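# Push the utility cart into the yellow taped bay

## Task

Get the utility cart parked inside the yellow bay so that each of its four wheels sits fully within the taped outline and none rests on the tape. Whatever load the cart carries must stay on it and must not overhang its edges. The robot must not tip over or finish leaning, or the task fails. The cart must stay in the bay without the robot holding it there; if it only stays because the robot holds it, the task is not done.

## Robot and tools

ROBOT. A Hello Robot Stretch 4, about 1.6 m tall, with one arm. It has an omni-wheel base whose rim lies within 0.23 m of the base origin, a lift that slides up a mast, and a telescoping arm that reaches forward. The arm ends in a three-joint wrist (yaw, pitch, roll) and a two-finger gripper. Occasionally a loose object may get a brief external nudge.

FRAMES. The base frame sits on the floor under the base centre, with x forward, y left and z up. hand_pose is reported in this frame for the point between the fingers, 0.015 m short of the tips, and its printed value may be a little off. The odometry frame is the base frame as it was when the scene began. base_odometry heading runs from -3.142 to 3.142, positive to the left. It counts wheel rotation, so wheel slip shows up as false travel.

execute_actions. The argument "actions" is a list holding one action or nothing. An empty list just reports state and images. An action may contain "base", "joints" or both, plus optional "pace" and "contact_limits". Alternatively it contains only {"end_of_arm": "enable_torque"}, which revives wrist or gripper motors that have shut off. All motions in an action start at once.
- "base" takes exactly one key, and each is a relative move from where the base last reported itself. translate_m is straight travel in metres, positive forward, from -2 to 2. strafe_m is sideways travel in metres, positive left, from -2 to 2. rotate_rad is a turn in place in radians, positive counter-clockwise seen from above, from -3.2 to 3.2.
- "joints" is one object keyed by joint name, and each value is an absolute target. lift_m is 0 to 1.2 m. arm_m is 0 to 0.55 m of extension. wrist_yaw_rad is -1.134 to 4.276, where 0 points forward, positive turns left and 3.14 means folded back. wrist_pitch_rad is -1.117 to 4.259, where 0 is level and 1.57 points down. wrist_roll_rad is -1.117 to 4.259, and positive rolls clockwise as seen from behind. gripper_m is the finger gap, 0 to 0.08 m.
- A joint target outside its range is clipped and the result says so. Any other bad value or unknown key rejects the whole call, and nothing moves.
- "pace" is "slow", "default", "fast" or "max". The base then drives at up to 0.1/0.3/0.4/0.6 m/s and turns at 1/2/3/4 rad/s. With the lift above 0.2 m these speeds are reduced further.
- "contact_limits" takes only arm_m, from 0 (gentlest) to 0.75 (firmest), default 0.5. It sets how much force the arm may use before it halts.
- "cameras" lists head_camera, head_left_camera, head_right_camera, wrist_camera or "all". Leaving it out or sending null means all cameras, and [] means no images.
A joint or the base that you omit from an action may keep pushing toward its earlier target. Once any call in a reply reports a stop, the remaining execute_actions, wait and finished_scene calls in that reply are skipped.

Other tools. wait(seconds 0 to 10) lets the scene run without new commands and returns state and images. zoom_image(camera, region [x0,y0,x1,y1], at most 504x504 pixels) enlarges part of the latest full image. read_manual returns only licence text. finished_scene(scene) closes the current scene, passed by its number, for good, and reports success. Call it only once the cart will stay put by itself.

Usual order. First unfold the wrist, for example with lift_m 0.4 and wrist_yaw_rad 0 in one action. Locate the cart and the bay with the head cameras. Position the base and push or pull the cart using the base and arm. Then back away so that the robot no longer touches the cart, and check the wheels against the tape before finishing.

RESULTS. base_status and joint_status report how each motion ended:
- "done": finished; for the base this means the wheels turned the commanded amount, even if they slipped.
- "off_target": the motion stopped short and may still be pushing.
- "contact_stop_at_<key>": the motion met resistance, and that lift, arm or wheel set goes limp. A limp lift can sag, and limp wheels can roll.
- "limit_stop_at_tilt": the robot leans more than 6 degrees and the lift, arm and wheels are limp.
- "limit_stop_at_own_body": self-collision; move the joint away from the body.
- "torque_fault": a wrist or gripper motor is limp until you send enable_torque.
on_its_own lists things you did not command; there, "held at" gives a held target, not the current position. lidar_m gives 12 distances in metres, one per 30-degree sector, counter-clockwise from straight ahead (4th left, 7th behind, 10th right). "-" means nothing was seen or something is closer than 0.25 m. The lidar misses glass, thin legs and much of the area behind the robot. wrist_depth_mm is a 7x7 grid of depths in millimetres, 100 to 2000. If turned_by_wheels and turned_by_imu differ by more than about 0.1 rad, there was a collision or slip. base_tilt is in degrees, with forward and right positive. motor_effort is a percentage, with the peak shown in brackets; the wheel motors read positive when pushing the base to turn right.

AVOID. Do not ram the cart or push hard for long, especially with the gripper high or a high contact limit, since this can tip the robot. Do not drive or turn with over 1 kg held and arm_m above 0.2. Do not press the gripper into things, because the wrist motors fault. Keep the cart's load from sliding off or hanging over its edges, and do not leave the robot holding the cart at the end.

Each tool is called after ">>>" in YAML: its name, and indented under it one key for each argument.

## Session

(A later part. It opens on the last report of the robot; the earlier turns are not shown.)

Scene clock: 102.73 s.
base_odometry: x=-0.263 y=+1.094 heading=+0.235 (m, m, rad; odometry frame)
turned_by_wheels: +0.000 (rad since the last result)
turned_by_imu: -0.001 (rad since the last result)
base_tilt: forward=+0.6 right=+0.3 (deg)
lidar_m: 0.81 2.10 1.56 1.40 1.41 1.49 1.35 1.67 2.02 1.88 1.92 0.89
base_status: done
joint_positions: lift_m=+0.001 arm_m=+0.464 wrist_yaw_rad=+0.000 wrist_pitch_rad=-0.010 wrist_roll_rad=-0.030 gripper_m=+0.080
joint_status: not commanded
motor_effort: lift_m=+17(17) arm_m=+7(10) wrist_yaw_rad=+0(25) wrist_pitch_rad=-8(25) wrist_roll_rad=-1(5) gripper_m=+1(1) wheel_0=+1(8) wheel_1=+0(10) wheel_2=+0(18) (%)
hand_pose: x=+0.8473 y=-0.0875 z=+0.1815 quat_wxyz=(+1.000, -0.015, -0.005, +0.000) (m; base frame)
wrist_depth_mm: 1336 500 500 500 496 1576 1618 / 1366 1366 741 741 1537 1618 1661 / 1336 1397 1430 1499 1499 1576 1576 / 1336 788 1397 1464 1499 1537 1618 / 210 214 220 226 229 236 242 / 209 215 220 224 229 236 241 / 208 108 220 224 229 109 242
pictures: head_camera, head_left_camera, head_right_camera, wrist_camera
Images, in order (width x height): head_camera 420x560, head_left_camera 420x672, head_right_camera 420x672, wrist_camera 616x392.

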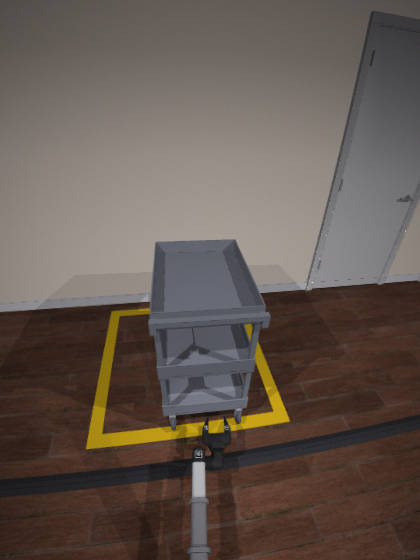

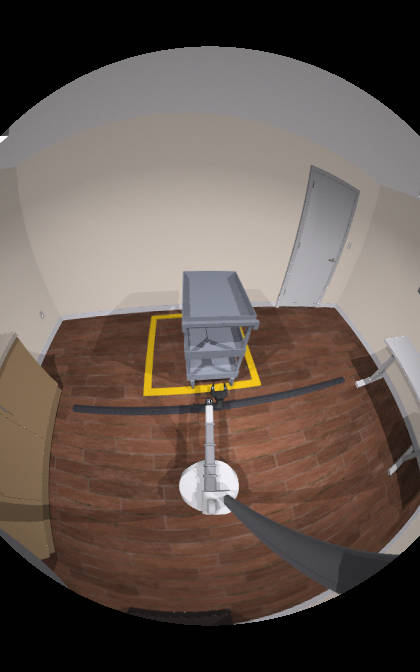

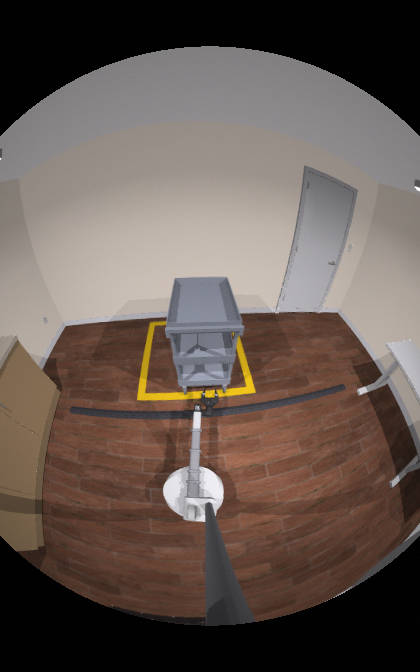

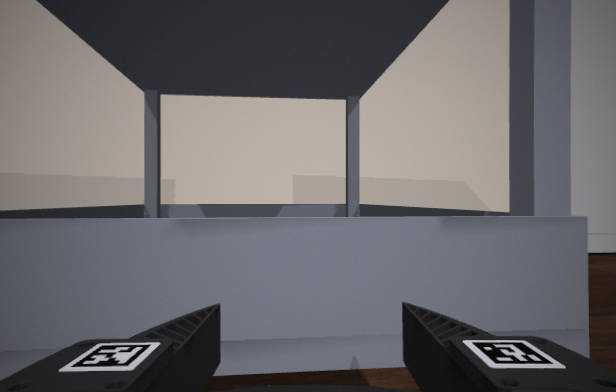

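>>> execute_actions:
  actions:
    - {"base":{"translate_m":0.2},"pace":"slow"}
  cameras: []

>>> execute_actions:
  actions:
    - {"joints":{"arm_m":0.2},"base":{"strafe_m":-0.3},"pace":"fast"}

Scene clock: 108.93 s.
base_odometry: x=-0.069 y=+1.140 heading=+0.235 (m, m, rad; odometry frame)
turned_by_wheels: +0.000 (rad since the last result)
turned_by_imu: -0.002 (rad since the last result)
base_tilt: forward=+0.6 right=+0.4 (deg)
lidar_m: 0.77 1.90 1.58 1.43 1.46 1.70 1.55 1.87 2.01 1.85 1.91 0.82
base_status: done
joint_positions: lift_m=+0.001 arm_m=+0.464 wrist_yaw_rad=+0.000 wrist_pitch_rad=-0.010 wrist_roll_rad=-0.030 gripper_m=+0.080
joint_status: not commanded
motor_effort: lift_m=+17(17) arm_m=+7(8) wrist_yaw_rad=-1(14) wrist_pitch_rad=-7(10) wrist_roll_rad=-2(3) gripper_m=+1(1) wheel_0=+2(4) wheel_1=+2(4) wheel_2=-1(14) (%)
hand_pose: x=+0.8473 y=-0.0875 z=+0.1816 quat_wxyz=(+1.000, -0.015, -0.005, +0.000) (m; base frame)
wrist_depth_mm: 1160 500 496 496 500 1366 788 / 1160 741 732 732 1281 1336 798 / 1138 1205 1229 1255 1336 1336 788 / 1118 750 1229 1229 1281 1336 234 / 162 165 169 173 177 182 185 / 161 165 168 173 176 181 185 / 160 108 169 173 175 109 -
pictures: none
No camera images: the call's "cameras" was empty. Leave "cameras" out to get every camera's image.

Scene clock: 110.90 s.
base_odometry: x=+0.001 y=+0.848 heading=+0.235 (m, m, rad; odometry frame)
turned_by_wheels: +0.000 (rad since the last result)
turned_by_imu: -0.001 (rad since the last result)
base_tilt: forward=+0.5 right=+0.2 (deg)
lidar_m: 0.80 0.81 2.44 1.72 1.76 1.68 1.56 1.83 1.71 1.55 1.57 2.08
base_status: done
joint_positions: lift_m=+0.001 arm_m=+0.201 wrist_yaw_rad=+0.000 wrist_pitch_rad=-0.009 wrist_roll_rad=-0.030 gripper_m=+0.080
joint_status: all done
motor_effort: lift_m=+17(17) arm_m=-7(8) wrist_yaw_rad=-1(3) wrist_pitch_rad=-9(10) wrist_roll_rad=+0(2) gripper_m=+1(0) wheel_0=-1(10) wheel_1=+2(10) wheel_2=+1(5) (%)
hand_pose: x=+0.5847 y=-0.0875 z=+0.1814 quat_wxyz=(+1.000, -0.015, -0.005, +0.000) (m; base frame)
wrist_depth_mm: 504 496 683 1576 1661 1708 1708 / 759 741 820 1576 1618 1618 1756 / 1430 1499 1537 1576 1661 1661 1708 / 1397 1464 1025 1576 1708 1708 1708 / 436 449 931 1537 1618 1661 1708 / 750 455 820 820 809 820 831 / 585 108 477 554 492 109 585
pictures: head_camera, head_left_camera, head_right_camera, wrist_camera
Images, in order (width x height): head_camera 420x560, head_left_camera 420x672, head_right_camera 420x672, wrist_camera 616x392.

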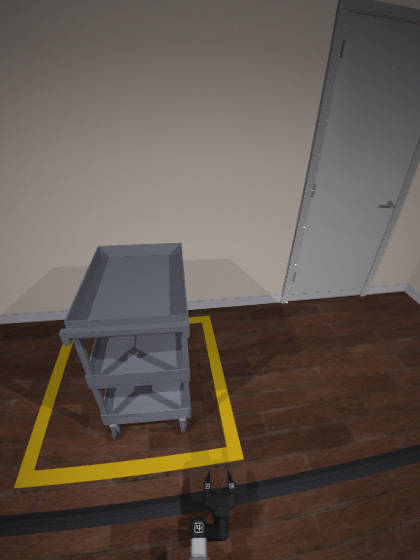

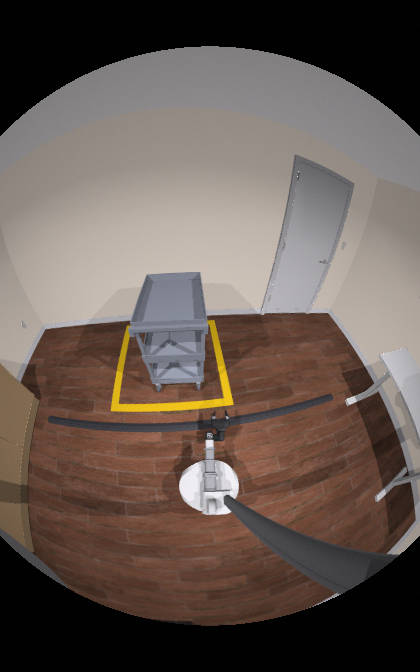

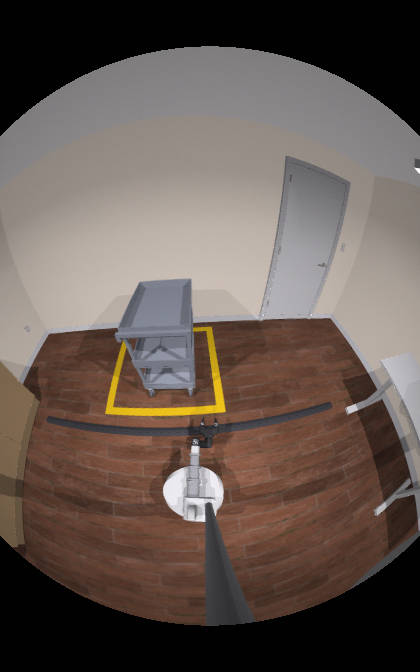

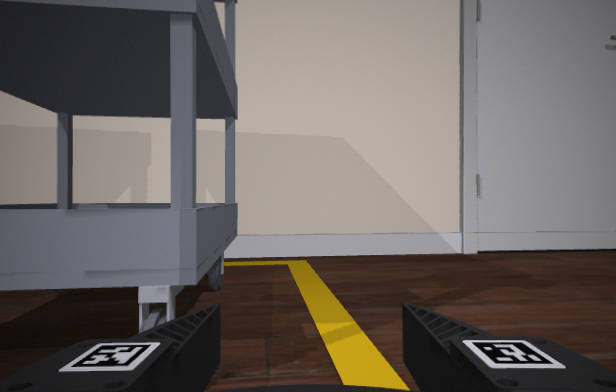

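>>> finished_scene:
  scene: 2

The scene is finished: the task was done.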